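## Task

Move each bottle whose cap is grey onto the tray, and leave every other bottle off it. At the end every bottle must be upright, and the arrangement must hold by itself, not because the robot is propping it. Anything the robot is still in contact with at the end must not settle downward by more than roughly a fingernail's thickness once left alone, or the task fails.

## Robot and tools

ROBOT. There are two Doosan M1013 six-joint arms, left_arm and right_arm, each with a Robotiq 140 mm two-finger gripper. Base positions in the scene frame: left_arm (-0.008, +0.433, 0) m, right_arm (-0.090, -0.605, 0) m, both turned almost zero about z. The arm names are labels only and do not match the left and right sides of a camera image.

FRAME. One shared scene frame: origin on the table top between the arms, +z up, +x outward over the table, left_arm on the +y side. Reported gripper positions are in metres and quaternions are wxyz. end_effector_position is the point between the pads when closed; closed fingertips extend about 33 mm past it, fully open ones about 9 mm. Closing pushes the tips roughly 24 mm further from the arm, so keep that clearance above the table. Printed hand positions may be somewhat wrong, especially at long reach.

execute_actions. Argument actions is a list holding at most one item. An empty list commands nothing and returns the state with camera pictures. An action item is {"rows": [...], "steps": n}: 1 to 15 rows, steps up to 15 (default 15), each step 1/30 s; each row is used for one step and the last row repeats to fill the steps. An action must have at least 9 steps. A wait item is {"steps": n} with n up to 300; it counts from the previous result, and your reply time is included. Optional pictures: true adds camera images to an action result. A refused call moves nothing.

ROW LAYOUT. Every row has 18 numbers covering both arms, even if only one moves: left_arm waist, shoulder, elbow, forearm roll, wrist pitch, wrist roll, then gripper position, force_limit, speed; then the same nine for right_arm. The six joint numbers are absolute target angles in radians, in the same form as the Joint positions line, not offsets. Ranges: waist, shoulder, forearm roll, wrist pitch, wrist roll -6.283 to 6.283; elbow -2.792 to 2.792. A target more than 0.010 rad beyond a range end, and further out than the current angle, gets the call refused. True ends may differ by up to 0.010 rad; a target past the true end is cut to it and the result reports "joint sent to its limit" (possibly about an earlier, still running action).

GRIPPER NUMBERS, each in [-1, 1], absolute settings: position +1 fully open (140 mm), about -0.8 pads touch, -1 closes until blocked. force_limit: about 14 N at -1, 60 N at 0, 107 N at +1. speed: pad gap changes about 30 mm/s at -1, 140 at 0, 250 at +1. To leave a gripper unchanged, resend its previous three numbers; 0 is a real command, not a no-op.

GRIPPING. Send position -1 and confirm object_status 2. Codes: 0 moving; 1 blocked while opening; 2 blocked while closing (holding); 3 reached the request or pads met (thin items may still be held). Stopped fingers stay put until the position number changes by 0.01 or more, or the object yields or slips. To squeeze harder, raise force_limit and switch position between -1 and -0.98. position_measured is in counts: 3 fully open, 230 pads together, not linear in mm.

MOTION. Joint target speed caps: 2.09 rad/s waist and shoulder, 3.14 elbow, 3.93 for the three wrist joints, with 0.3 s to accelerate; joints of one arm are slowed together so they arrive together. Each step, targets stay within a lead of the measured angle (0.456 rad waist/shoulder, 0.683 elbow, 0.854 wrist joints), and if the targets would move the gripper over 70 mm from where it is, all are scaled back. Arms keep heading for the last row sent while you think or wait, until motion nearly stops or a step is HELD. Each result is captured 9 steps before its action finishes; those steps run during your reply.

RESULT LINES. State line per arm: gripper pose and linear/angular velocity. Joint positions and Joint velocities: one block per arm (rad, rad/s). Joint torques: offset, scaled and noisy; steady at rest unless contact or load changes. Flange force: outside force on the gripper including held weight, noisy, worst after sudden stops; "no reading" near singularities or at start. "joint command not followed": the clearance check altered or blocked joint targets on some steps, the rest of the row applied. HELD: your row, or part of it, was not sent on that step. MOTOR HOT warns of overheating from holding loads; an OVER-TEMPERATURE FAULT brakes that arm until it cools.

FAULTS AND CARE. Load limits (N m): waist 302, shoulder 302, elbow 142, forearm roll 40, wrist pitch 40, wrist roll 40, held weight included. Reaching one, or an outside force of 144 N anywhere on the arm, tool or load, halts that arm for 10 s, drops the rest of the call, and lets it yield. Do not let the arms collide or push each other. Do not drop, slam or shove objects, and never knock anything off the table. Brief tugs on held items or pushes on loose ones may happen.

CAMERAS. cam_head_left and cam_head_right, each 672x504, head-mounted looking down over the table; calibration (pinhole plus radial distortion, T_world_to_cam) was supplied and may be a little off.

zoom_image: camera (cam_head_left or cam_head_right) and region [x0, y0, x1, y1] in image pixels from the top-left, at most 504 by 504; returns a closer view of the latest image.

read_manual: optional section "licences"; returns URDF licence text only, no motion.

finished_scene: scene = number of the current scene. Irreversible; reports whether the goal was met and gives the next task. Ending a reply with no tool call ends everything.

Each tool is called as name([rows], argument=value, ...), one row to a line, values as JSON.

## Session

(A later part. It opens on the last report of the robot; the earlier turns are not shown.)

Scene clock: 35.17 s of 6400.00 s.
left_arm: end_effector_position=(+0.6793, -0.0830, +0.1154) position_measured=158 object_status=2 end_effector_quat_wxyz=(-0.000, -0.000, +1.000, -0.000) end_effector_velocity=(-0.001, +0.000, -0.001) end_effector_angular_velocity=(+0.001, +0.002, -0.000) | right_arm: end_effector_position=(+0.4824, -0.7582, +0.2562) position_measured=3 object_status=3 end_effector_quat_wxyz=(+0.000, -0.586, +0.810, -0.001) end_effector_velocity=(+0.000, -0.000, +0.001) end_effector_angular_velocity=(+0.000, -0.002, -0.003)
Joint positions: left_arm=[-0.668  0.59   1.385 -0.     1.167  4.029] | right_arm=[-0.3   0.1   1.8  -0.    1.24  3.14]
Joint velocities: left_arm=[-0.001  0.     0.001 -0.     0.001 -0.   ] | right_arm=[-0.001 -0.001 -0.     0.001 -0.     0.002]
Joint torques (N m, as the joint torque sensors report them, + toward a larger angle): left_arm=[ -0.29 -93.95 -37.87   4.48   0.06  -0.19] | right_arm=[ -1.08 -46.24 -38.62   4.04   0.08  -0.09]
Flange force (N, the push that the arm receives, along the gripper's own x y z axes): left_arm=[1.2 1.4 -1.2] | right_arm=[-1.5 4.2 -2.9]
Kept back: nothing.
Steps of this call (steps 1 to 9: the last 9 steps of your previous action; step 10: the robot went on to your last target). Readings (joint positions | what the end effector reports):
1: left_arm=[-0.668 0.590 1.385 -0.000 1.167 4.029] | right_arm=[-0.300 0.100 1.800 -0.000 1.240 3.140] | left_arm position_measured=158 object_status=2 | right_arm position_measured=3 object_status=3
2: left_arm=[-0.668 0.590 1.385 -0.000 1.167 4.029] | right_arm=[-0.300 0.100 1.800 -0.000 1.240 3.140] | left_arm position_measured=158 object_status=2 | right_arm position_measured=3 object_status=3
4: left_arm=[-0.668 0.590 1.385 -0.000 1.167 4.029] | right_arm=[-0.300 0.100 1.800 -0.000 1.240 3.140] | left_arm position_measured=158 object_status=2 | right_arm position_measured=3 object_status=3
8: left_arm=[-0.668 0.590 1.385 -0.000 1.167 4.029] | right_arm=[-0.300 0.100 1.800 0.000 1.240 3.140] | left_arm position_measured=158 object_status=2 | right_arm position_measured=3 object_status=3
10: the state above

execute_actions([
  {"rows":[[-0.6676,0.5912,1.3883,0,1.1621,4.029,-1,-0.3,-0.6,-0.3,0.1,1.8,0,1.24,3.14,1,0,0]]},
])

execute_actions([
  {"rows":[[-0.6676,0.5912,1.3883,0,1.1621,4.029,0.3,-0.3,0,-0.3,0.1,1.8,0,1.24,3.14,1,0,0]]},
])

execute_actions([
  {"rows":[[-0.6676,0.55,1.305,0,1.2866,4.029,0.3,-0.3,0,-0.3,0.1,1.8,0,1.24,3.14,1,0,0]]},
])

execute_actions([
  {"rows":[[-0.4141,0.3559,1.6708,0,1.1149,5.133,0.3,-0.3,0,-0.3,0.1,1.8,0,1.24,3.14,1,0,0]]},
])

execute_actions([
  {"steps":30},
], pictures=true)

zoom_image(camera="cam_head_left", region=[290,120,430,220])

Scene clock: 36.50 s of 6400.00 s.
left_arm: end_effector_position=(+0.6791, -0.0828, +0.1127) position_measured=158 object_status=2 end_effector_quat_wxyz=(+0.000, +0.000, +1.000, +0.000) end_effector_velocity=(+0.000, -0.000, -0.002) end_effector_angular_velocity=(-0.001, -0.000, +0.000) | right_arm: end_effector_position=(+0.4824, -0.7582, +0.2562) position_measured=3 object_status=3 end_effector_quat_wxyz=(+0.000, -0.586, +0.810, -0.001) end_effector_velocity=(-0.000, -0.000, -0.000) end_effector_angular_velocity=(+0.000, +0.001, +0.000)
Joint positions: left_arm=[-0.668  0.591  1.388  0.     1.162  4.029] | right_arm=[-0.3   0.1   1.8  -0.    1.24  3.14]
Joint velocities: left_arm=[ 0.     0.001  0.002 -0.001 -0.004  0.   ] | right_arm=[-0.  0.  0. -0. -0. -0.]
Joint torques (N m, as the joint torque sensors report them, + toward a larger angle): left_arm=[ -0.14 -93.85 -40.5    4.63   0.61   0.11] | right_arm=[ -1.49 -46.52 -37.18   4.21   0.06   0.35]
Flange force (N, the push that the arm receives, along the gripper's own x y z axes): left_arm=[7.4 5.7 1.5] | right_arm=[-1.9 1.4 -4.6]
Steps of this call (steps 1 to 15: the robot went on to your last target; steps 16 to 34: nothing new was sent; steps 35 to 40: the first 6 steps of this action). Readings (joint positions | what the end effector reports):
35: left_arm=[-0.668 0.590 1.385 0.000 1.167 4.029] | right_arm=[-0.300 0.100 1.800 -0.000 1.240 3.140] | left_arm position_measured=158 object_status=2 | right_arm position_measured=3 object_status=3
36: left_arm=[-0.668 0.590 1.386 0.000 1.165 4.029] | right_arm=[-0.300 0.100 1.800 -0.000 1.240 3.140] | left_arm position_measured=158 object_status=2 | right_arm position_measured=3 object_status=3
38: left_arm=[-0.668 0.591 1.388 0.000 1.163 4.029] | right_arm=[-0.300 0.100 1.800 -0.000 1.240 3.140] | left_arm position_measured=158 object_status=2 | right_arm position_measured=3 object_status=3
40: the state above

Scene clock: 37.00 s of 6400.00 s.
left_arm: end_effector_position=(+0.6791, -0.0828, +0.1126) position_measured=125 object_status=0 end_effector_quat_wxyz=(+0.000, -0.000, +1.000, +0.000) end_effector_velocity=(-0.000, +0.000, +0.000) end_effector_angular_velocity=(-0.001, +0.001, +0.001) | right_arm: end_effector_position=(+0.4824, -0.7582, +0.2562) position_measured=3 object_status=3 end_effector_quat_wxyz=(+0.000, -0.586, +0.810, -0.001) end_effector_velocity=(-0.000, -0.000, -0.001) end_effector_angular_velocity=(+0.000, +0.001, +0.000)
Joint positions: left_arm=[-0.668  0.591  1.388  0.     1.162  4.029] | right_arm=[-0.3   0.1   1.8  -0.    1.24  3.14]
Joint velocities: left_arm=[ 0.001 -0.     0.    -0.001  0.001 -0.   ] | right_arm=[-0.     0.001  0.001 -0.    -0.    -0.001]
Joint torques (N m, as the joint torque sensors report them, + toward a larger angle): left_arm=[ -1.2  -94.14 -37.93   4.41   0.32  -0.24] | right_arm=[ -0.59 -43.93 -37.81   4.17  -0.03   0.1 ]
Flange force (N, the push that the arm receives, along the gripper's own x y z axes): left_arm=[0.5 2.6 -0.5] | right_arm=[-0.3 6.1 -5.1]
Steps of this call (steps 1 to 9: the last 9 steps of your previous action; steps 10 to 15: the first 6 steps of this action). Readings (joint positions | what the end effector reports):
10: left_arm=[-0.668 0.591 1.388 0.000 1.162 4.029] | right_arm=[-0.300 0.100 1.800 -0.000 1.240 3.140] | left_arm position_measured=158 object_status=0 | right_arm position_measured=3 object_status=3
11: left_arm=[-0.668 0.591 1.388 0.000 1.162 4.029] | right_arm=[-0.300 0.100 1.800 -0.000 1.240 3.140] | left_arm position_measured=158 object_status=0 | right_arm position_measured=3 object_status=3
13: left_arm=[-0.668 0.591 1.388 0.000 1.162 4.029] | right_arm=[-0.300 0.100 1.800 -0.000 1.240 3.140] | left_arm position_measured=140 object_status=0 | right_arm position_measured=3 object_status=3
15: the state above

Scene clock: 37.50 s of 6400.00 s.
left_arm: end_effector_position=(+0.6813, -0.0845, +0.1832) position_measured=91 object_status=3 end_effector_quat_wxyz=(+0.001, +0.000, +1.000, -0.000) end_effector_velocity=(-0.010, +0.008, +0.298) end_effector_angular_velocity=(+0.006, +0.007, +0.000) | right_arm: end_effector_position=(+0.4824, -0.7582, +0.2562) position_measured=3 object_status=3 end_effector_quat_wxyz=(+0.000, -0.586, +0.810, -0.001) end_effector_velocity=(-0.000, +0.001, +0.000) end_effector_angular_velocity=(+0.000, -0.000, +0.001)
Joint positions: left_arm=[-0.668  0.554  1.314  0.     1.271  4.029] | right_arm=[-0.3   0.1   1.8  -0.    1.24  3.14]
Joint velocities: left_arm=[ 0.    -0.16  -0.299  0.     0.469  0.   ] | right_arm=[ 0.001 -0.001  0.     0.001  0.     0.   ]
Joint torques (N m, as the joint torque sensors report them, + toward a larger angle): left_arm=[ -3.75 -36.69 -12.07   1.44   0.07  -0.3 ] | right_arm=[ -2.63 -46.76 -37.31   4.22  -0.16  -0.21]
Flange force (N, the push that the arm receives, along the gripper's own x y z axes): left_arm=[-1.2 1.1 0.5] | right_arm=[-5.0 1.1 -4.5]
Steps of this call (steps 1 to 9: the last 9 steps of your previous action; steps 10 to 15: the first 6 steps of this action). Readings (joint positions | what the end effector reports):
10: left_arm=[-0.668 0.591 1.388 0.000 1.162 4.029] | right_arm=[-0.300 0.100 1.800 -0.000 1.240 3.140] | left_arm position_measured=91 object_status=3 | right_arm position_measured=3 object_status=3
11: left_arm=[-0.668 0.590 1.385 -0.000 1.168 4.029] | right_arm=[-0.300 0.100 1.800 -0.000 1.240 3.140] | left_arm position_measured=91 object_status=3 | right_arm position_measured=3 object_status=3
13: left_arm=[-0.668 0.573 1.349 -0.000 1.221 4.029] | right_arm=[-0.300 0.100 1.800 -0.000 1.240 3.140] | left_arm position_measured=91 object_status=3 | right_arm position_measured=3 object_status=3
15: the state above

Scene clock: 38.00 s of 6400.00 s.
left_arm: end_effector_position=(+0.6843, -0.0344, +0.1850) position_measured=91 object_status=3 end_effector_quat_wxyz=(-0.000, +0.059, +0.998, +0.000) end_effector_velocity=(+0.025, +0.460, -0.046) end_effector_angular_velocity=(-0.008, -0.007, -1.158) | right_arm: end_effector_position=(+0.4824, -0.7582, +0.2562) position_measured=3 object_status=3 end_effector_quat_wxyz=(+0.000, -0.586, +0.810, -0.001) end_effector_velocity=(+0.001, +0.001, +0.001) end_effector_angular_velocity=(+0.001, -0.002, +0.001)
Joint positions: left_arm=[-0.619  0.513  1.377 -0.     1.253  4.197] | right_arm=[-0.3   0.1   1.8  -0.    1.24  3.14]
Joint velocities: left_arm=[ 0.462 -0.351  0.639 -0.001 -0.298  1.62 ] | right_arm=[ 0.001 -0.    -0.001  0.001 -0.     0.   ]
Joint torques (N m, as the joint torque sensors report them, + toward a larger angle): left_arm=[ -8.35 -84.83 -41.58   4.65   0.04  -0.04] | right_arm=[ -1.49 -45.71 -38.08   4.31  -0.2    0.13]
Flange force (N, the push that the arm receives, along the gripper's own x y z axes): left_arm=[8.8 6.4 -3.8] | right_arm=[-2.5 4.3 -4.6]
Steps of this call (steps 1 to 9: the last 9 steps of your previous action; steps 10 to 15: the first 6 steps of this action). Readings (joint positions | what the end effector reports):
10: left_arm=[-0.668 0.550 1.305 -0.000 1.287 4.029] | right_arm=[-0.300 0.100 1.800 -0.000 1.240 3.140] | left_arm position_measured=91 object_status=3 | right_arm position_measured=3 object_status=3
11: left_arm=[-0.666 0.549 1.308 -0.000 1.286 4.035] | right_arm=[-0.300 0.100 1.800 -0.000 1.240 3.140] | left_arm position_measured=91 object_status=3 | right_arm position_measured=3 object_status=3
13: left_arm=[-0.649 0.536 1.333 -0.000 1.274 4.091] | right_arm=[-0.300 0.100 1.800 -0.000 1.240 3.140] | left_arm position_measured=91 object_status=3 | right_arm position_measured=3 object_status=3
15: the state above

Scene clock: 39.00 s of 6400.00 s.
left_arm: end_effector_position=(+0.6586, +0.1647, +0.1550) position_measured=91 object_status=3 end_effector_quat_wxyz=(-0.000, +0.413, +0.911, -0.000) end_effector_velocity=(+0.000, -0.000, -0.000) end_effector_angular_velocity=(-0.000, +0.000, +0.000) | right_arm: end_effector_position=(+0.4824, -0.7582, +0.2562) position_measured=3 object_status=3 end_effector_quat_wxyz=(+0.000, -0.586, +0.810, -0.001) end_effector_velocity=(+0.000, -0.000, -0.000) end_effector_angular_velocity=(+0.000, +0.000, -0.001)
Joint positions: left_arm=[-0.414  0.356  1.671 -0.     1.115  5.133] | right_arm=[-0.3   0.1   1.8  -0.    1.24  3.14]
Joint velocities: left_arm=[-0.  0. -0. -0. -0. -0.] | right_arm=[-0.001  0.001  0.     0.    -0.    -0.   ]
Joint torques (N m, as the joint torque sensors report them, + toward a larger angle): left_arm=[ -1.73 -71.56 -37.12   4.29   0.22  -0.14] | right_arm=[ -3.25 -46.79 -38.07   4.16  -0.09  -0.13]
Flange force (N, the push that the arm receives, along the gripper's own x y z axes): left_arm=[3.0 1.4 -1.1] | right_arm=[-5.8 2.0 -3.3]
Kept back: nothing.
Steps of this call (steps 1 to 9: the last 9 steps of your previous action; steps 10 to 30: the robot went on to your last target). Readings (joint positions | what the end effector reports):
1: left_arm=[-0.604 0.501 1.398 -0.000 1.243 4.251] | right_arm=[-0.300 0.100 1.800 -0.000 1.240 3.140] | left_arm position_measured=91 object_status=3 | right_arm position_measured=3 object_status=3
2: left_arm=[-0.590 0.491 1.417 -0.000 1.234 4.307] | right_arm=[-0.300 0.100 1.800 -0.000 1.240 3.140] | left_arm position_measured=91 object_status=3 | right_arm position_measured=3 object_status=3
4: left_arm=[-0.564 0.471 1.456 -0.000 1.216 4.426] | right_arm=[-0.300 0.100 1.800 -0.000 1.240 3.140] | left_arm position_measured=91 object_status=3 | right_arm position_measured=3 object_status=3
8: left_arm=[-0.510 0.430 1.533 -0.000 1.180 4.679] | right_arm=[-0.300 0.100 1.800 -0.000 1.240 3.140] | left_arm position_measured=91 object_status=3 | right_arm position_measured=3 object_status=3
30: the state above

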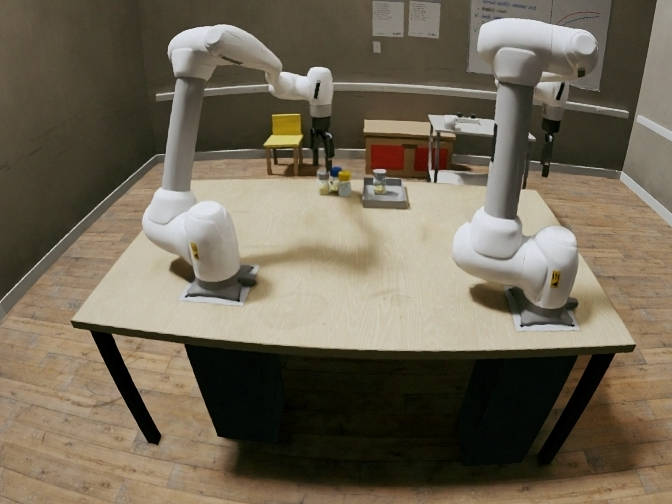

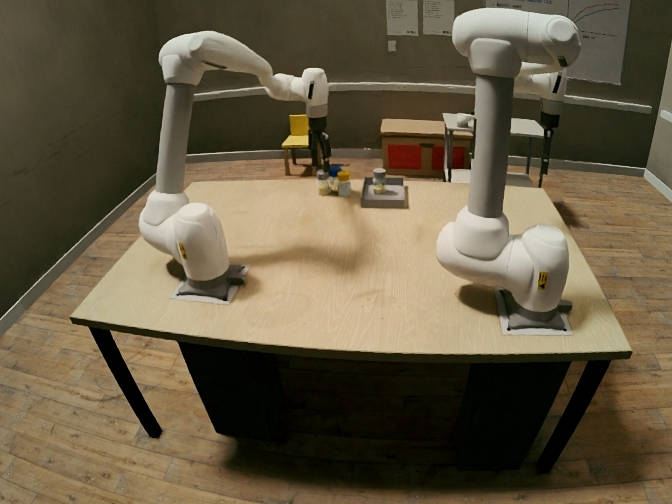

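Region (290, 120, 430, 220) of cam_head_left's 672x504 image, scaled by 3.600, with more detail than that image has; it fills the top 360 rows of this view, and the rest is white.

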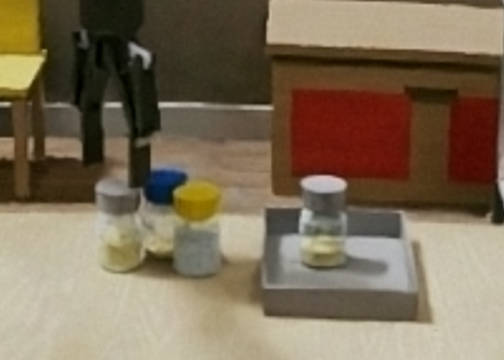

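execute_actions([
  {"rows":[[-0.4141,0.3923,1.7134,0,1.0359,5.133,0.3,-0.3,0,-0.3,0.1,1.8,0,1.24,3.14,1,0,0]]},
])

execute_actions([
  {"rows":[[-0.4141,0.3923,1.7134,0,1.0359,5.133,-1,-0.3,-0.4,-0.3,0.1,1.8,0,1.24,3.14,1,0,0]]},
])

execute_actions([
  {"steps":18},
], pictures=true)

zoom_image(camera="cam_head_left", region=[290,120,430,220])

Scene clock: 39.70 s of 6400.00 s.
left_arm: end_effector_position=(+0.6583, +0.1648, +0.1089) position_measured=91 object_status=3 end_effector_quat_wxyz=(-0.001, +0.412, +0.911, -0.000) end_effector_velocity=(+0.008, -0.004, -0.051) end_effector_angular_velocity=(-0.007, -0.015, -0.000) | right_arm: end_effector_position=(+0.4824, -0.7582, +0.2562) position_measured=3 object_status=3 end_effector_quat_wxyz=(+0.000, -0.586, +0.810, -0.001) end_effector_velocity=(+0.000, +0.001, +0.000) end_effector_angular_velocity=(-0.000, -0.000, +0.001)
Joint positions: left_arm=[-0.414  0.392  1.712 -0.     1.039  5.133] | right_arm=[-0.3   0.1   1.8  -0.    1.24  3.14]
Joint velocities: left_arm=[-0.     0.046  0.038 -0.    -0.101  0.   ] | right_arm=[ 0.002 -0.    -0.    -0.    -0.     0.001]
Joint torques (N m, as the joint torque sensors report them, + toward a larger angle): left_arm=[   1.66 -114.18  -52.32    6.29    0.07   -0.2 ] | right_arm=[  0.29 -46.41 -37.78   4.19  -0.19   0.17]
Flange force (N, the push that the arm receives, along the gripper's own x y z axes): left_arm=[1.1 1.8 -5.6] | right_arm=[0.6 2.7 -4.5]
Steps of this call (steps 1 to 15: the robot went on to your last target; steps 16 to 21: the first 6 steps of this action). Readings (joint positions | what the end effector reports):
16: left_arm=[-0.414 0.356 1.671 -0.000 1.115 5.133] | right_arm=[-0.300 0.100 1.800 -0.000 1.240 3.140] | left_arm position_measured=91 object_status=3 | right_arm position_measured=3 object_status=3
17: left_arm=[-0.414 0.358 1.674 0.000 1.108 5.133] | right_arm=[-0.300 0.100 1.800 -0.000 1.240 3.140] | left_arm position_measured=91 object_status=3 | right_arm position_measured=3 object_status=3
19: left_arm=[-0.414 0.379 1.699 0.000 1.063 5.133] | right_arm=[-0.300 0.100 1.800 -0.000 1.240 3.140] | left_arm position_measured=91 object_status=3 | right_arm position_measured=3 object_status=3
21: the state above

Scene clock: 40.20 s of 6400.00 s.
left_arm: end_effector_position=(+0.6586, +0.1647, +0.1079) position_measured=114 object_status=0 end_effector_quat_wxyz=(+0.000, +0.413, +0.911, +0.000) end_effector_velocity=(-0.000, -0.000, +0.000) end_effector_angular_velocity=(-0.000, -0.000, -0.000) | right_arm: end_effector_position=(+0.4824, -0.7582, +0.2562) position_measured=3 object_status=3 end_effector_quat_wxyz=(+0.000, -0.586, +0.810, -0.001) end_effector_velocity=(-0.000, -0.000, +0.000) end_effector_angular_velocity=(-0.000, -0.000, -0.000)
Joint positions: left_arm=[-0.414  0.392  1.713  0.     1.036  5.133] | right_arm=[-0.3   0.1   1.8  -0.    1.24  3.14]
Joint velocities: left_arm=[-0. -0.  0. -0. -0. -0.] | right_arm=[-0. -0.  0.  0. -0.  0.]
Joint torques (N m, as the joint torque sensors report them, + toward a larger angle): left_arm=[ -1.49 -73.17 -34.91   4.07   0.46   0.16] | right_arm=[ -3.58 -45.4  -37.37   4.44  -0.22  -0.25]
Flange force (N, the push that the arm receives, along the gripper's own x y z axes): left_arm=[2.0 1.0 -1.8] | right_arm=[-6.1 3.1 -5.4]
Steps of this call (steps 1 to 9: the last 9 steps of your previous action; steps 10 to 15: the first 6 steps of this action). Readings (joint positions | what the end effector reports):
10: left_arm=[-0.414 0.392 1.713 -0.000 1.036 5.133] | right_arm=[-0.300 0.100 1.800 -0.000 1.240 3.140] | left_arm position_measured=91 object_status=0 | right_arm position_measured=3 object_status=3
11: left_arm=[-0.414 0.392 1.713 0.000 1.036 5.133] | right_arm=[-0.300 0.100 1.800 -0.000 1.240 3.140] | left_arm position_measured=93 object_status=0 | right_arm position_measured=3 object_status=3
13: left_arm=[-0.414 0.392 1.713 0.000 1.036 5.133] | right_arm=[-0.300 0.100 1.800 -0.000 1.240 3.140] | left_arm position_measured=103 object_status=0 | right_arm position_measured=3 object_status=3
15: the state above

Scene clock: 40.80 s of 6400.00 s.
left_arm: end_effector_position=(+0.6586, +0.1647, +0.1079) position_measured=153 object_status=2 end_effector_quat_wxyz=(+0.000, +0.413, +0.911, +0.000) end_effector_velocity=(-0.000, -0.001, +0.000) end_effector_angular_velocity=(-0.000, -0.000, -0.001) | right_arm: end_effector_position=(+0.4824, -0.7582, +0.2562) position_measured=3 object_status=3 end_effector_quat_wxyz=(+0.000, -0.586, +0.810, -0.001) end_effector_velocity=(+0.000, +0.001, -0.000) end_effector_angular_velocity=(-0.000, -0.000, +0.002)
Joint positions: left_arm=[-0.414  0.392  1.713  0.     1.036  5.133] | right_arm=[-0.3   0.1   1.8  -0.    1.24  3.14]
Joint velocities: left_arm=[-0.001  0.    -0.    -0.     0.     0.   ] | right_arm=[ 0.001 -0.     0.    -0.    -0.    -0.   ]
Joint torques (N m, as the joint torque sensors report them, + toward a larger angle): left_arm=[ -2.54 -59.97 -28.19   4.71  -0.64   0.12] | right_arm=[ -2.92 -44.38 -38.05   4.33   0.06  -0.06]
Flange force (N, the push that the arm receives, along the gripper's own x y z axes): left_arm=[5.9 0.7 -20.4] | right_arm=[-4.6 5.7 -4.4]
Kept back: nothing.
Steps of this call (steps 1 to 9: the last 9 steps of your previous action; steps 10 to 15: the robot went on to your last target; steps 16 to 18: nothing new was sent). Readings (joint positions | what the end effector reports):
1: left_arm=[-0.414 0.392 1.713 0.000 1.036 5.133] | right_arm=[-0.300 0.100 1.800 -0.000 1.240 3.140] | left_arm position_measured=119 object_status=0 | right_arm position_measured=3 object_status=3
2: left_arm=[-0.414 0.392 1.713 0.000 1.036 5.133] | right_arm=[-0.300 0.100 1.800 -0.000 1.240 3.140] | left_arm position_measured=124 object_status=0 | right_arm position_measured=3 object_status=3
4: left_arm=[-0.414 0.392 1.713 0.000 1.036 5.133] | right_arm=[-0.300 0.100 1.800 -0.000 1.240 3.140] | left_arm position_measured=134 object_status=0 | right_arm position_measured=3 object_status=3
8: left_arm=[-0.414 0.392 1.713 0.000 1.036 5.133] | right_arm=[-0.300 0.100 1.800 -0.000 1.240 3.140] | left_arm position_measured=153 object_status=0 | right_arm position_measured=3 object_status=3
18: the state above
All arms were judged still, so your last target was given up. Only a new action makes them travel on or press farther. Fingers that are still opening or closing keep moving.

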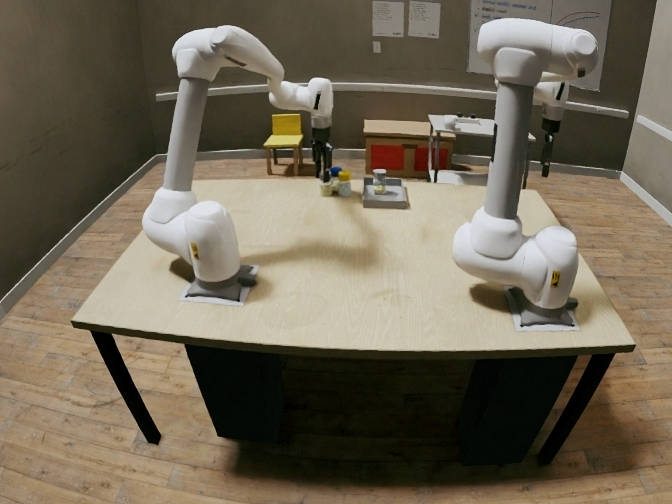

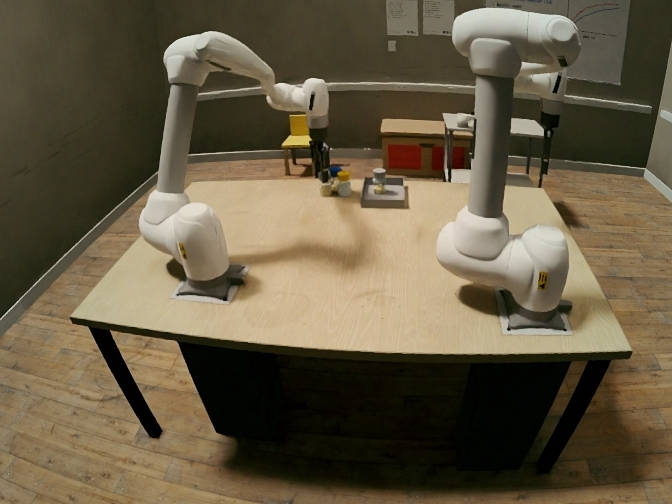

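Region (290, 120, 430, 220) of cam_head_left's 672x504 image, scaled by 3.600, with more detail than that image has; it fills the top 360 rows of this view, and the rest is white.

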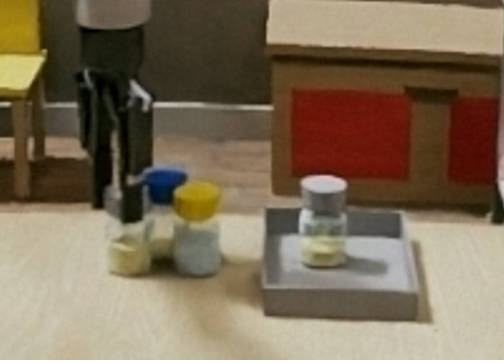

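execute_actions([
  {"rows":[[-0.4141,0.3923,1.7134,0,1.0359,5.133,-0.1,-0.3,-0.4,-0.3,0.1,1.8,0,1.24,3.14,1,0,0]],"steps":12},
])

execute_actions([
  {"rows":[[-0.4141,0.3923,1.7134,0,1.0359,5.133,-1,-0.3,-0.4,-0.3,0.1,1.8,0,1.24,3.14,1,0,0]]},
])

execute_actions([
  {"rows":[[-0.4141,0.3046,1.578,0,1.259,5.133,-1,-0.3,-0.4,-0.3,0.1,1.8,0,1.24,3.14,1,0,0]]},
])

execute_actions([
  {"rows":[[-0.7382,0.4677,1.344,0,1.3299,3.958,-1,-0.3,-0.4,-0.3,0.1,1.8,0,1.24,3.14,1,0,0]]},
])

execute_actions([
  {"steps":28},
])

execute_actions([
  {"rows":[[-0.7382,0.5315,1.467,0,1.1431,3.958,-1,-0.3,-0.4,-0.3,0.1,1.8,0,1.24,3.14,1,0,0]]},
])

execute_actions([
  {"steps":15},
], pictures=true)

zoom_image(camera="cam_head_left", region=[290,120,430,220])

Scene clock: 41.70 s of 6400.00 s.
left_arm: end_effector_position=(+0.6586, +0.1647, +0.1078) position_measured=146 object_status=0 end_effector_quat_wxyz=(-0.000, +0.413, +0.911, -0.000) end_effector_velocity=(+0.000, +0.000, +0.000) end_effector_angular_velocity=(-0.000, -0.000, +0.001) | right_arm: end_effector_position=(+0.4824, -0.7582, +0.2562) position_measured=3 object_status=3 end_effector_quat_wxyz=(+0.000, -0.586, +0.810, -0.001) end_effector_velocity=(+0.000, +0.000, -0.000) end_effector_angular_velocity=(+0.001, +0.000, -0.001)
Joint positions: left_arm=[-0.414  0.392  1.713 -0.     1.036  5.133] | right_arm=[-0.3   0.1   1.8  -0.    1.24  3.14]
Joint velocities: left_arm=[ 0. -0.  0.  0. -0. -0.] | right_arm=[-0.     0.     0.     0.001 -0.     0.   ]
Joint torques (N m, as the joint torque sensors report them, + toward a larger angle): left_arm=[ -0.13 -78.48 -36.05   4.42   0.04   0.02] | right_arm=[ -3.66 -45.39 -37.77   4.02  -0.32   0.15]
Flange force (N, the push that the arm receives, along the gripper's own x y z axes): left_arm=[-1.2 1.5 -2.7] | right_arm=[-5.4 3.3 -4.7]
Steps of this call (steps 1 to 24: nothing new was sent; steps 25 to 27: the first 3 steps of this action). Readings (joint positions | what the end effector reports):
25: left_arm=[-0.414 0.392 1.713 0.000 1.036 5.133] | right_arm=[-0.300 0.100 1.800 -0.000 1.240 3.140] | left_arm position_measured=153 object_status=0 | right_arm position_measured=3 object_status=3
26: left_arm=[-0.414 0.392 1.713 0.000 1.036 5.133] | right_arm=[-0.300 0.100 1.800 -0.000 1.240 3.140] | left_arm position_measured=153 object_status=0 | right_arm position_measured=3 object_status=3
27: the state above

Scene clock: 42.20 s of 6400.00 s.
left_arm: end_effector_position=(+0.6586, +0.1647, +0.1079) position_measured=153 object_status=0 end_effector_quat_wxyz=(-0.000, +0.413, +0.911, -0.000) end_effector_velocity=(-0.001, +0.000, -0.000) end_effector_angular_velocity=(-0.000, +0.002, +0.001) | right_arm: end_effector_position=(+0.4824, -0.7582, +0.2562) position_measured=3 object_status=3 end_effector_quat_wxyz=(+0.000, -0.586, +0.810, -0.001) end_effector_velocity=(+0.000, -0.000, +0.000) end_effector_angular_velocity=(-0.001, -0.001, -0.000)
Joint positions: left_arm=[-0.414  0.392  1.713 -0.     1.036  5.133] | right_arm=[-0.3   0.1   1.8  -0.    1.24  3.14]
Joint velocities: left_arm=[ 0.     0.     0.001 -0.001  0.001  0.   ] | right_arm=[ 0.    -0.001 -0.    -0.001 -0.     0.001]
Joint torques (N m, as the joint torque sensors report them, + toward a larger angle): left_arm=[ -1.68 -63.65 -29.88   4.02  -0.51   0.16] | right_arm=[ -2.95 -46.35 -38.7    3.98  -0.2   -0.11]
Flange force (N, the push that the arm receives, along the gripper's own x y z axes): left_arm=[3.9 0.4 -15.3] | right_arm=[-4.8 4.2 -3.3]
Steps of this call (steps 1 to 9: the last 9 steps of your previous action; steps 10 to 15: the first 6 steps of this action). Readings (joint positions | what the end effector reports):
10: left_arm=[-0.414 0.392 1.713 -0.000 1.036 5.133] | right_arm=[-0.300 0.100 1.800 -0.000 1.240 3.140] | left_arm position_measured=141 object_status=0 | right_arm position_measured=3 object_status=3
11: left_arm=[-0.414 0.392 1.713 -0.000 1.036 5.133] | right_arm=[-0.300 0.100 1.800 -0.000 1.240 3.140] | left_arm position_measured=143 object_status=0 | right_arm position_measured=3 object_status=3
13: left_arm=[-0.414 0.392 1.713 -0.000 1.036 5.133] | right_arm=[-0.300 0.100 1.800 -0.000 1.240 3.140] | left_arm position_measured=153 object_status=0 | right_arm position_measured=3 object_status=3
15: the state above

Scene clock: 42.70 s of 6400.00 s.
left_arm: end_effector_position=(+0.6619, +0.1632, +0.1801) position_measured=153 object_status=2 end_effector_quat_wxyz=(+0.000, +0.413, +0.911, +0.000) end_effector_velocity=(-0.017, +0.008, +0.481) end_effector_angular_velocity=(+0.014, +0.029, +0.000) | right_arm: end_effector_position=(+0.4824, -0.7582, +0.2562) position_measured=3 object_status=3 end_effector_quat_wxyz=(+0.000, -0.586, +0.810, -0.001) end_effector_velocity=(+0.000, +0.001, +0.000) end_effector_angular_velocity=(+0.001, +0.000, +0.001)
Joint positions: left_arm=[-0.414  0.344  1.639  0.     1.159  5.133] | right_arm=[-0.3   0.1   1.8  -0.    1.24  3.14]
Joint velocities: left_arm=[ 0.    -0.323 -0.484  0.001  0.839 -0.   ] | right_arm=[ 0.001 -0.     0.     0.001  0.001  0.   ]
Joint torques (N m, as the joint torque sensors report them, + toward a larger angle): left_arm=[ -1.26 -58.8  -27.92   3.4    0.79  -0.26] | right_arm=[ -0.85 -45.68 -38.17   4.36  -0.02   0.04]
Flange force (N, the push that the arm receives, along the gripper's own x y z axes): left_arm=[-4.6 3.3 5.9] | right_arm=[-1.5 4.4 -4.0]
Steps of this call (steps 1 to 9: the last 9 steps of your previous action; steps 10 to 15: the first 6 steps of this action). Readings (joint positions | what the end effector reports):
10: left_arm=[-0.414 0.392 1.713 -0.000 1.036 5.133] | right_arm=[-0.300 0.100 1.800 -0.000 1.240 3.140] | left_arm position_measured=153 object_status=2 | right_arm position_measured=3 object_status=3
11: left_arm=[-0.414 0.390 1.710 -0.000 1.043 5.133] | right_arm=[-0.300 0.100 1.800 -0.000 1.240 3.140] | left_arm position_measured=153 object_status=2 | right_arm position_measured=3 object_status=3
13: left_arm=[-0.414 0.369 1.677 -0.000 1.097 5.133] | right_arm=[-0.300 0.100 1.800 -0.000 1.240 3.140] | left_arm position_measured=153 object_status=2 | right_arm position_measured=3 object_status=3
15: the state above

Scene clock: 43.20 s of 6400.00 s.
left_arm: end_effector_position=(+0.6589, +0.1136, +0.2409) position_measured=153 object_status=2 end_effector_quat_wxyz=(-0.000, +0.365, +0.931, -0.000) end_effector_velocity=(-0.018, -0.462, +0.003) end_effector_angular_velocity=(+0.003, +0.005, +1.012) | right_arm: end_effector_position=(+0.4824, -0.7582, +0.2562) position_measured=3 object_status=3 end_effector_quat_wxyz=(+0.000, -0.586, +0.810, -0.001) end_effector_velocity=(-0.000, -0.001, +0.000) end_effector_angular_velocity=(-0.000, -0.000, -0.003)
Joint positions: left_arm=[-0.477  0.336  1.533 -0.     1.273  4.967] | right_arm=[-0.3   0.1   1.8  -0.    1.24  3.14]
Joint velocities: left_arm=[-0.563  0.284 -0.399  0.     0.121 -1.574] | right_arm=[-0.002 -0.     0.    -0.    -0.     0.001]
Joint torques (N m, as the joint torque sensors report them, + toward a larger angle): left_arm=[  6.29 -81.62 -39.53   4.98   0.51  -0.25] | right_arm=[ -4.86 -43.86 -37.88   4.1   -0.28  -0.08]
Flange force (N, the push that the arm receives, along the gripper's own x y z axes): left_arm=[0.2 0.2 3.3] | right_arm=[-7.7 6.4 -5.7]
Steps of this call (steps 1 to 9: the last 9 steps of your previous action; steps 10 to 15: the first 6 steps of this action). Readings (joint positions | what the end effector reports):
10: left_arm=[-0.414 0.305 1.578 -0.000 1.259 5.133] | right_arm=[-0.300 0.100 1.800 -0.000 1.240 3.140] | left_arm position_measured=153 object_status=2 | right_arm position_measured=3 object_status=3
11: left_arm=[-0.417 0.306 1.576 -0.000 1.260 5.127] | right_arm=[-0.300 0.100 1.800 -0.000 1.240 3.140] | left_arm position_measured=153 object_status=2 | right_arm position_measured=3 object_status=3
13: left_arm=[-0.438 0.317 1.561 -0.000 1.264 5.071] | right_arm=[-0.300 0.100 1.800 -0.000 1.240 3.140] | left_arm position_measured=153 object_status=2 | right_arm position_measured=3 object_status=3
15: the state above

Scene clock: 44.13 s of 6400.00 s.
left_arm: end_effector_position=(+0.6147, -0.1052, +0.2401) position_measured=153 object_status=2 end_effector_quat_wxyz=(+0.000, -0.000, +1.000, -0.000) end_effector_velocity=(-0.000, -0.000, -0.000) end_effector_angular_velocity=(+0.001, -0.000, -0.000) | right_arm: end_effector_position=(+0.4824, -0.7582, +0.2562) position_measured=3 object_status=3 end_effector_quat_wxyz=(+0.000, -0.586, +0.810, -0.001) end_effector_velocity=(+0.001, +0.001, -0.000) end_effector_angular_velocity=(+0.001, +0.001, +0.001)
Joint positions: left_arm=[-0.738  0.468  1.344 -0.     1.33   3.958] | right_arm=[-0.3   0.1   1.8  -0.    1.24  3.14]
Joint velocities: left_arm=[-0.     0.     0.     0.001  0.    -0.   ] | right_arm=[ 0.002  0.001 -0.     0.001  0.     0.001]
Joint torques (N m, as the joint torque sensors report them, + toward a larger angle): left_arm=[ -0.93 -85.59 -41.05   4.77   0.28  -0.18] | right_arm=[ -1.36 -44.98 -37.3    3.99   0.02   0.15]
Flange force (N, the push that the arm receives, along the gripper's own x y z axes): left_arm=[2.1 3.6 0.7] | right_arm=[-2.1 3.5 -5.0]
Kept back: nothing.
Steps of this call (steps 1 to 9: the last 9 steps of your previous action; steps 10 to 28: the robot went on to your last target). Readings (joint positions | what the end effector reports):
1: left_arm=[-0.495 0.345 1.520 -0.000 1.277 4.914] | right_arm=[-0.300 0.100 1.800 -0.000 1.240 3.140] | left_arm position_measured=153 object_status=2 | right_arm position_measured=3 object_status=3
2: left_arm=[-0.512 0.354 1.508 -0.000 1.280 4.861] | right_arm=[-0.300 0.100 1.800 -0.000 1.240 3.140] | left_arm position_measured=153 object_status=2 | right_arm position_measured=3 object_status=3
4: left_arm=[-0.544 0.370 1.484 -0.000 1.287 4.746] | right_arm=[-0.300 0.100 1.800 -0.000 1.240 3.140] | left_arm position_measured=153 object_status=2 | right_arm position_measured=3 object_status=3
8: left_arm=[-0.607 0.401 1.439 -0.000 1.301 4.494] | right_arm=[-0.300 0.100 1.800 -0.000 1.240 3.140] | left_arm position_measured=153 object_status=2 | right_arm position_measured=3 object_status=3
28: the state above

Scene clock: 44.33 s of 6400.00 s.
left_arm: end_effector_position=(+0.6164, -0.1070, +0.1652) position_measured=153 object_status=2 end_effector_quat_wxyz=(-0.000, -0.000, +1.000, +0.000) end_effector_velocity=(+0.006, -0.004, -0.470) end_effector_angular_velocity=(-0.030, -0.033, +0.001) | right_arm: end_effector_position=(+0.4824, -0.7582, +0.2562) position_measured=3 object_status=3 end_effector_quat_wxyz=(+0.000, -0.586, +0.810, -0.001) end_effector_velocity=(+0.000, +0.000, +0.000) end_effector_angular_velocity=(+0.001, -0.000, +0.000)
Joint positions: left_arm=[-0.738  0.508  1.422 -0.     1.213  3.958] | right_arm=[-0.3   0.1   1.8  -0.    1.24  3.14]
Joint velocities: left_arm=[ 0.     0.258  0.491  0.001 -0.793 -0.001] | right_arm=[ 0.    -0.     0.     0.001 -0.    -0.   ]
Joint torques (N m, as the joint torque sensors report them, + toward a larger angle): left_arm=[   0.86 -111.28  -49.5     6.02    0.29   -0.24] | right_arm=[ -0.95 -45.16 -37.51   4.28  -0.08  -0.09]
Flange force (N, the push that the arm receives, along the gripper's own x y z axes): left_arm=[1.6 5.0 -2.1] | right_arm=[-1.6 4.2 -5.2]
Steps of this call (steps 1 to 6: the first 6 steps of this action). Readings (joint positions | what the end effector reports):
1: left_arm=[-0.738 0.468 1.344 -0.000 1.330 3.958] | right_arm=[-0.300 0.100 1.800 -0.000 1.240 3.140] | left_arm position_measured=153 object_status=2 | right_arm position_measured=3 object_status=3
2: left_arm=[-0.738 0.470 1.347 0.000 1.324 3.958] | right_arm=[-0.300 0.100 1.800 -0.000 1.240 3.140] | left_arm position_measured=153 object_status=2 | right_arm position_measured=3 object_status=3
4: left_arm=[-0.738 0.487 1.383 0.000 1.271 3.958] | right_arm=[-0.300 0.100 1.800 -0.000 1.240 3.140] | left_arm position_measured=153 object_status=2 | right_arm position_measured=3 object_status=3
6: the state above

Scene clock: 44.83 s of 6400.00 s.
left_arm: end_effector_position=(+0.6151, -0.1056, +0.1226) position_measured=153 object_status=2 end_effector_quat_wxyz=(+0.000, -0.000, +1.000, -0.000) end_effector_velocity=(-0.000, +0.000, -0.001) end_effector_angular_velocity=(+0.001, +0.001, -0.000) | right_arm: end_effector_position=(+0.4824, -0.7582, +0.2562) position_measured=3 object_status=3 end_effector_quat_wxyz=(+0.000, -0.586, +0.810, -0.001) end_effector_velocity=(-0.000, -0.001, -0.000) end_effector_angular_velocity=(-0.000, +0.001, -0.001)
Joint positions: left_arm=[-0.738  0.531  1.467  0.     1.143  3.958] | right_arm=[-0.3   0.1   1.8  -0.    1.24  3.14]
Joint velocities: left_arm=[-0.     0.     0.001  0.     0.    -0.   ] | right_arm=[-0.001  0.001 -0.    -0.     0.     0.001]
Joint torques (N m, as the joint torque sensors report them, + toward a larger angle): left_arm=[  0.05 -90.62 -39.16   4.5    0.25  -0.16] | right_arm=[ -1.92 -48.03 -38.84   4.19   0.03  -0.18]
Flange force (N, the push that the arm receives, along the gripper's own x y z axes): left_arm=[2.2 2.2 1.6] | right_arm=[-3.3 1.2 -1.3]
Kept back: nothing.
Steps of this call (steps 1 to 9: the last 9 steps of your previous action; steps 10 to 15: the robot went on to your last target). Readings (joint positions | what the end effector reports):
1: left_arm=[-0.738 0.517 1.438 -0.000 1.187 3.958] | right_arm=[-0.300 0.100 1.800 -0.000 1.240 3.140] | left_arm position_measured=153 object_status=2 | right_arm position_measured=3 object_status=3
2: left_arm=[-0.738 0.524 1.453 -0.000 1.165 3.958] | right_arm=[-0.300 0.100 1.800 -0.000 1.240 3.140] | left_arm position_measured=153 object_status=2 | right_arm position_measured=3 object_status=3
4: left_arm=[-0.738 0.531 1.465 -0.000 1.146 3.958] | right_arm=[-0.300 0.100 1.800 -0.000 1.240 3.140] | left_arm position_measured=153 object_status=2 | right_arm position_measured=3 object_status=3
8: left_arm=[-0.738 0.531 1.467 0.000 1.143 3.958] | right_arm=[-0.300 0.100 1.800 -0.000 1.240 3.140] | left_arm position_measured=153 object_status=2 | right_arm position_measured=3 object_status=3
15: the state above

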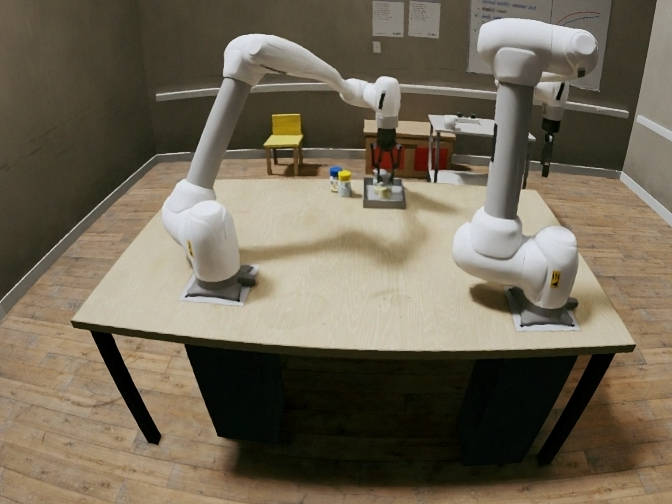

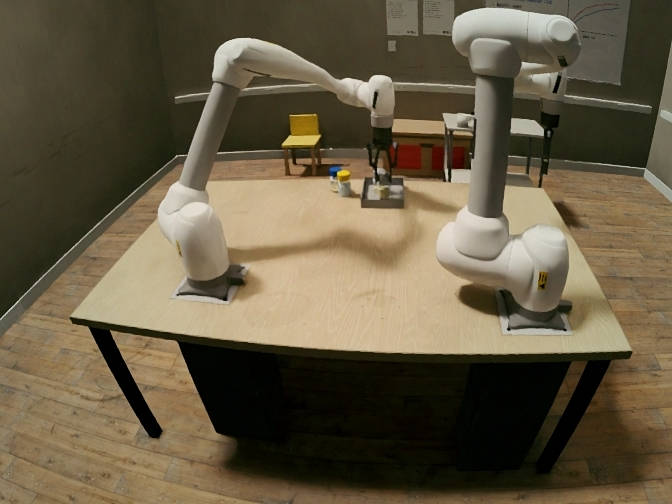

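Region (290, 120, 430, 220) of cam_head_left's 672x504 image, scaled by 3.600, with more detail than that image has; it fills the top 360 rows of this view, and the rest is white.

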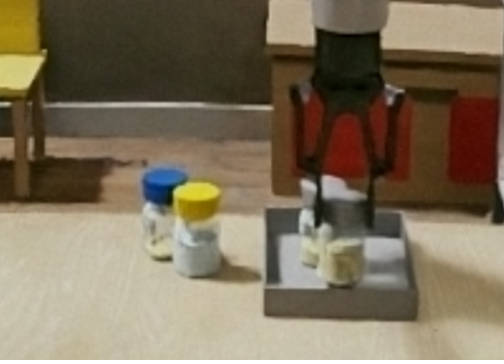

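execute_actions([
  {"rows":[[-0.7382,0.538,1.4775,0,1.1261,3.958,-1,-0.3,-0.4,-0.3,0.1,1.8,0,1.24,3.14,1,0,0]]},
])

execute_actions([
  {"rows":[[-0.7382,0.538,1.4775,0,1.1261,3.958,0.2,-0.3,0,-0.3,0.1,1.8,0,1.24,3.14,1,0,0]]},
])

execute_actions([
  {"rows":[[-0.7382,0.4677,1.344,0,1.3299,3.958,0.2,-0.3,0,-0.3,0.1,1.8,0,1.24,3.14,1,0,0]]},
])

execute_actions([
  {"steps":15},
], pictures=true)

Scene clock: 45.50 s of 6400.00 s.
left_arm: end_effector_position=(+0.6147, -0.1053, +0.1122) position_measured=153 object_status=2 end_effector_quat_wxyz=(+0.000, -0.000, +1.000, -0.000) end_effector_velocity=(-0.001, +0.001, -0.006) end_effector_angular_velocity=(-0.000, +0.001, +0.000) | right_arm: end_effector_position=(+0.4824, -0.7582, +0.2562) position_measured=3 object_status=3 end_effector_quat_wxyz=(+0.000, -0.586, +0.810, -0.001) end_effector_velocity=(-0.000, -0.001, -0.000) end_effector_angular_velocity=(-0.000, -0.000, -0.001)
Joint positions: left_arm=[-0.738  0.538  1.477  0.     1.127  3.958] | right_arm=[-0.3   0.1   1.8  -0.    1.24  3.14]
Joint velocities: left_arm=[ 0.     0.002  0.008 -0.001 -0.009  0.   ] | right_arm=[-0.001  0.    -0.    -0.    -0.    -0.   ]
Joint torques (N m, as the joint torque sensors report them, + toward a larger angle): left_arm=[ -1.48 -86.8  -39.1    4.39   0.09   0.  ] | right_arm=[ -1.46 -45.67 -38.3    4.07  -0.4    0.04]
Flange force (N, the push that the arm receives, along the gripper's own x y z axes): left_arm=[5.9 7.7 -0.4] | right_arm=[-1.9 4.3 -4.3]
Steps of this call (steps 1 to 14: the robot went on to your last target; steps 15 to 20: the first 6 steps of this action). Readings (joint positions | what the end effector reports):
15: left_arm=[-0.738 0.532 1.467 0.000 1.143 3.958] | right_arm=[-0.300 0.100 1.800 -0.000 1.240 3.140] | left_arm position_measured=153 object_status=2 | right_arm position_measured=3 object_status=3
16: left_arm=[-0.738 0.533 1.470 0.000 1.138 3.958] | right_arm=[-0.300 0.100 1.800 -0.000 1.240 3.140] | left_arm position_measured=153 object_status=2 | right_arm position_measured=3 object_status=3
18: left_arm=[-0.738 0.537 1.477 0.000 1.128 3.958] | right_arm=[-0.300 0.100 1.800 -0.000 1.240 3.140] | left_arm position_measured=153 object_status=2 | right_arm position_measured=3 object_status=3
20: the state above

Scene clock: 46.00 s of 6400.00 s.
left_arm: end_effector_position=(+0.6147, -0.1052, +0.1119) position_measured=120 object_status=0 end_effector_quat_wxyz=(+0.000, -0.000, +1.000, +0.000) end_effector_velocity=(+0.000, -0.000, -0.000) end_effector_angular_velocity=(+0.000, +0.001, +0.001) | right_arm: end_effector_position=(+0.4824, -0.7582, +0.2562) position_measured=3 object_status=3 end_effector_quat_wxyz=(+0.000, -0.586, +0.810, -0.001) end_effector_velocity=(+0.000, +0.000, -0.000) end_effector_angular_velocity=(+0.000, +0.001, +0.000)
Joint positions: left_arm=[-0.738  0.538  1.478  0.     1.126  3.958] | right_arm=[-0.3   0.1   1.8  -0.    1.24  3.14]
Joint velocities: left_arm=[ 0.     0.001 -0.001 -0.001  0.001 -0.   ] | right_arm=[ 0.001  0.     0.    -0.     0.     0.001]
Joint torques (N m, as the joint torque sensors report them, + toward a larger angle): left_arm=[ -0.19 -89.96 -37.21   4.3    0.22  -0.31] | right_arm=[ -1.18 -46.59 -38.03   4.02   0.1   -0.1 ]
Flange force (N, the push that the arm receives, along the gripper's own x y z axes): left_arm=[-0.3 0.4 -0.6] | right_arm=[-2.3 2.4 -3.2]
Steps of this call (steps 1 to 9: the last 9 steps of your previous action; steps 10 to 15: the first 6 steps of this action). Readings (joint positions | what the end effector reports):
10: left_arm=[-0.738 0.538 1.477 0.000 1.126 3.958] | right_arm=[-0.300 0.100 1.800 -0.000 1.240 3.140] | left_arm position_measured=153 object_status=0 | right_arm position_measured=3 object_status=3
11: left_arm=[-0.738 0.538 1.478 0.000 1.126 3.958] | right_arm=[-0.300 0.100 1.800 -0.000 1.240 3.140] | left_arm position_measured=153 object_status=0 | right_arm position_measured=3 object_status=3
13: left_arm=[-0.738 0.538 1.478 0.000 1.126 3.958] | right_arm=[-0.300 0.100 1.800 -0.000 1.240 3.140] | left_arm position_measured=135 object_status=0 | right_arm position_measured=3 object_status=3
15: the state above

Scene clock: 46.50 s of 6400.00 s.
left_arm: end_effector_position=(+0.6169, -0.1073, +0.1858) position_measured=104 object_status=3 end_effector_quat_wxyz=(+0.000, -0.000, +1.000, -0.000) end_effector_velocity=(-0.015, +0.014, +0.478) end_effector_angular_velocity=(+0.024, +0.027, +0.001) | right_arm: end_effector_position=(+0.4824, -0.7582, +0.2562) position_measured=3 object_status=3 end_effector_quat_wxyz=(+0.000, -0.586, +0.810, -0.001) end_effector_velocity=(-0.000, -0.001, -0.001) end_effector_angular_velocity=(+0.002, +0.001, -0.002)
Joint positions: left_arm=[-0.738  0.497  1.4    0.     1.244  3.958] | right_arm=[-0.3   0.1   1.8  -0.    1.24  3.14]
Joint velocities: left_arm=[ 0.    -0.264 -0.493 -0.001  0.793  0.   ] | right_arm=[-0.002  0.001  0.     0.001  0.     0.   ]
Joint torques (N m, as the joint torque sensors report them, + toward a larger angle): left_arm=[ -1.6  -65.   -28.9    3.38   0.35  -0.15] | right_arm=[ -3.59 -43.33 -37.61   4.2    0.2   -0.02]
Flange force (N, the push that the arm receives, along the gripper's own x y z axes): left_arm=[2.8 3.2 1.0] | right_arm=[-5.7 6.6 -5.1]
Steps of this call (steps 1 to 9: the last 9 steps of your previous action; steps 10 to 15: the first 6 steps of this action). Readings (joint positions | what the end effector reports):
10: left_arm=[-0.738 0.538 1.477 0.000 1.126 3.958] | right_arm=[-0.300 0.100 1.800 -0.000 1.240 3.140] | left_arm position_measured=104 object_status=3 | right_arm position_measured=3 object_status=3
11: left_arm=[-0.738 0.536 1.474 -0.000 1.133 3.958] | right_arm=[-0.300 0.100 1.800 -0.000 1.240 3.140] | left_arm position_measured=104 object_status=3 | right_arm position_measured=3 object_status=3
13: left_arm=[-0.738 0.519 1.439 -0.000 1.186 3.958] | right_arm=[-0.300 0.100 1.800 -0.000 1.240 3.140] | left_arm position_measured=104 object_status=3 | right_arm position_measured=3 object_status=3
15: the state above

Scene clock: 47.00 s of 6400.00 s.
left_arm: end_effector_position=(+0.6147, -0.1053, +0.2399) position_measured=104 object_status=3 end_effector_quat_wxyz=(-0.000, -0.000, +1.000, +0.000) end_effector_velocity=(-0.000, -0.000, +0.000) end_effector_angular_velocity=(-0.000, -0.001, -0.001) | right_arm: end_effector_position=(+0.4824, -0.7582, +0.2562) position_measured=3 object_status=3 end_effector_quat_wxyz=(+0.000, -0.586, +0.810, -0.001) end_effector_velocity=(-0.000, +0.000, +0.000) end_effector_angular_velocity=(-0.001, +0.000, -0.000)
Joint positions: left_arm=[-0.738  0.468  1.344  0.     1.33   3.958] | right_arm=[-0.3   0.1   1.8  -0.    1.24  3.14]
Joint velocities: left_arm=[-0.001 -0.     0.     0.    -0.001 -0.   ] | right_arm=[ 0.001 -0.     0.    -0.001  0.     0.001]
Joint torques (N m, as the joint torque sensors report them, + toward a larger angle): left_arm=[ -0.94 -85.97 -39.5    4.78   0.43   0.  ] | right_arm=[ -3.67 -47.05 -36.78   4.55  -0.04  -0.12]
Flange force (N, the push that the arm receives, along the gripper's own x y z axes): left_arm=[-0.7 0.6 -0.8] | right_arm=[-6.6 -0.2 -5.1]
Kept back: nothing.
Steps of this call (steps 1 to 9: the last 9 steps of your previous action; steps 10 to 15: the robot went on to your last target). Readings (joint positions | what the end effector reports):
1: left_arm=[-0.738 0.488 1.383 0.000 1.271 3.958] | right_arm=[-0.300 0.100 1.800 -0.000 1.240 3.140] | left_arm position_measured=104 object_status=3 | right_arm position_measured=3 object_status=3
2: left_arm=[-0.738 0.479 1.366 0.000 1.296 3.958] | right_arm=[-0.300 0.100 1.800 -0.000 1.240 3.140] | left_arm position_measured=104 object_status=3 | right_arm position_measured=3 object_status=3
4: left_arm=[-0.738 0.469 1.347 0.000 1.325 3.958] | right_arm=[-0.300 0.100 1.800 -0.000 1.240 3.140] | left_arm position_measured=104 object_status=3 | right_arm position_measured=3 object_status=3
8: left_arm=[-0.738 0.468 1.344 0.000 1.330 3.958] | right_arm=[-0.300 0.100 1.800 -0.000 1.240 3.140] | left_arm position_measured=104 object_status=3 | right_arm position_measured=3 object_status=3
15: the state above

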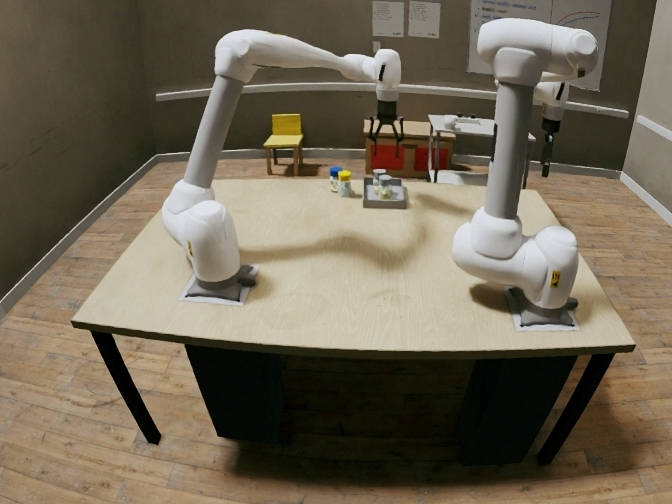

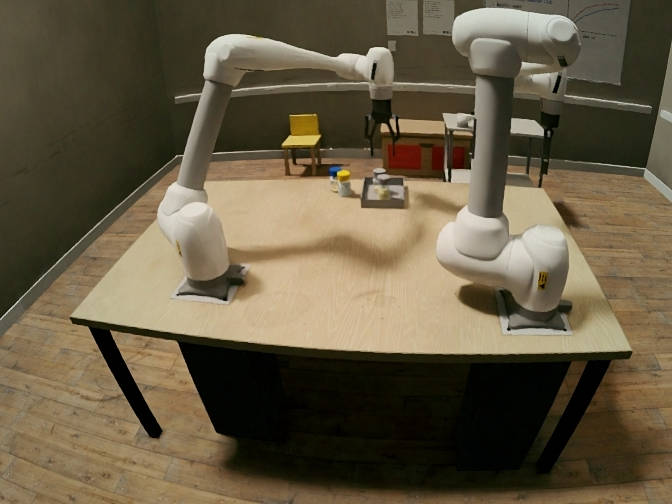

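finished_scene(scene=1)

The scene is finished: the task was done.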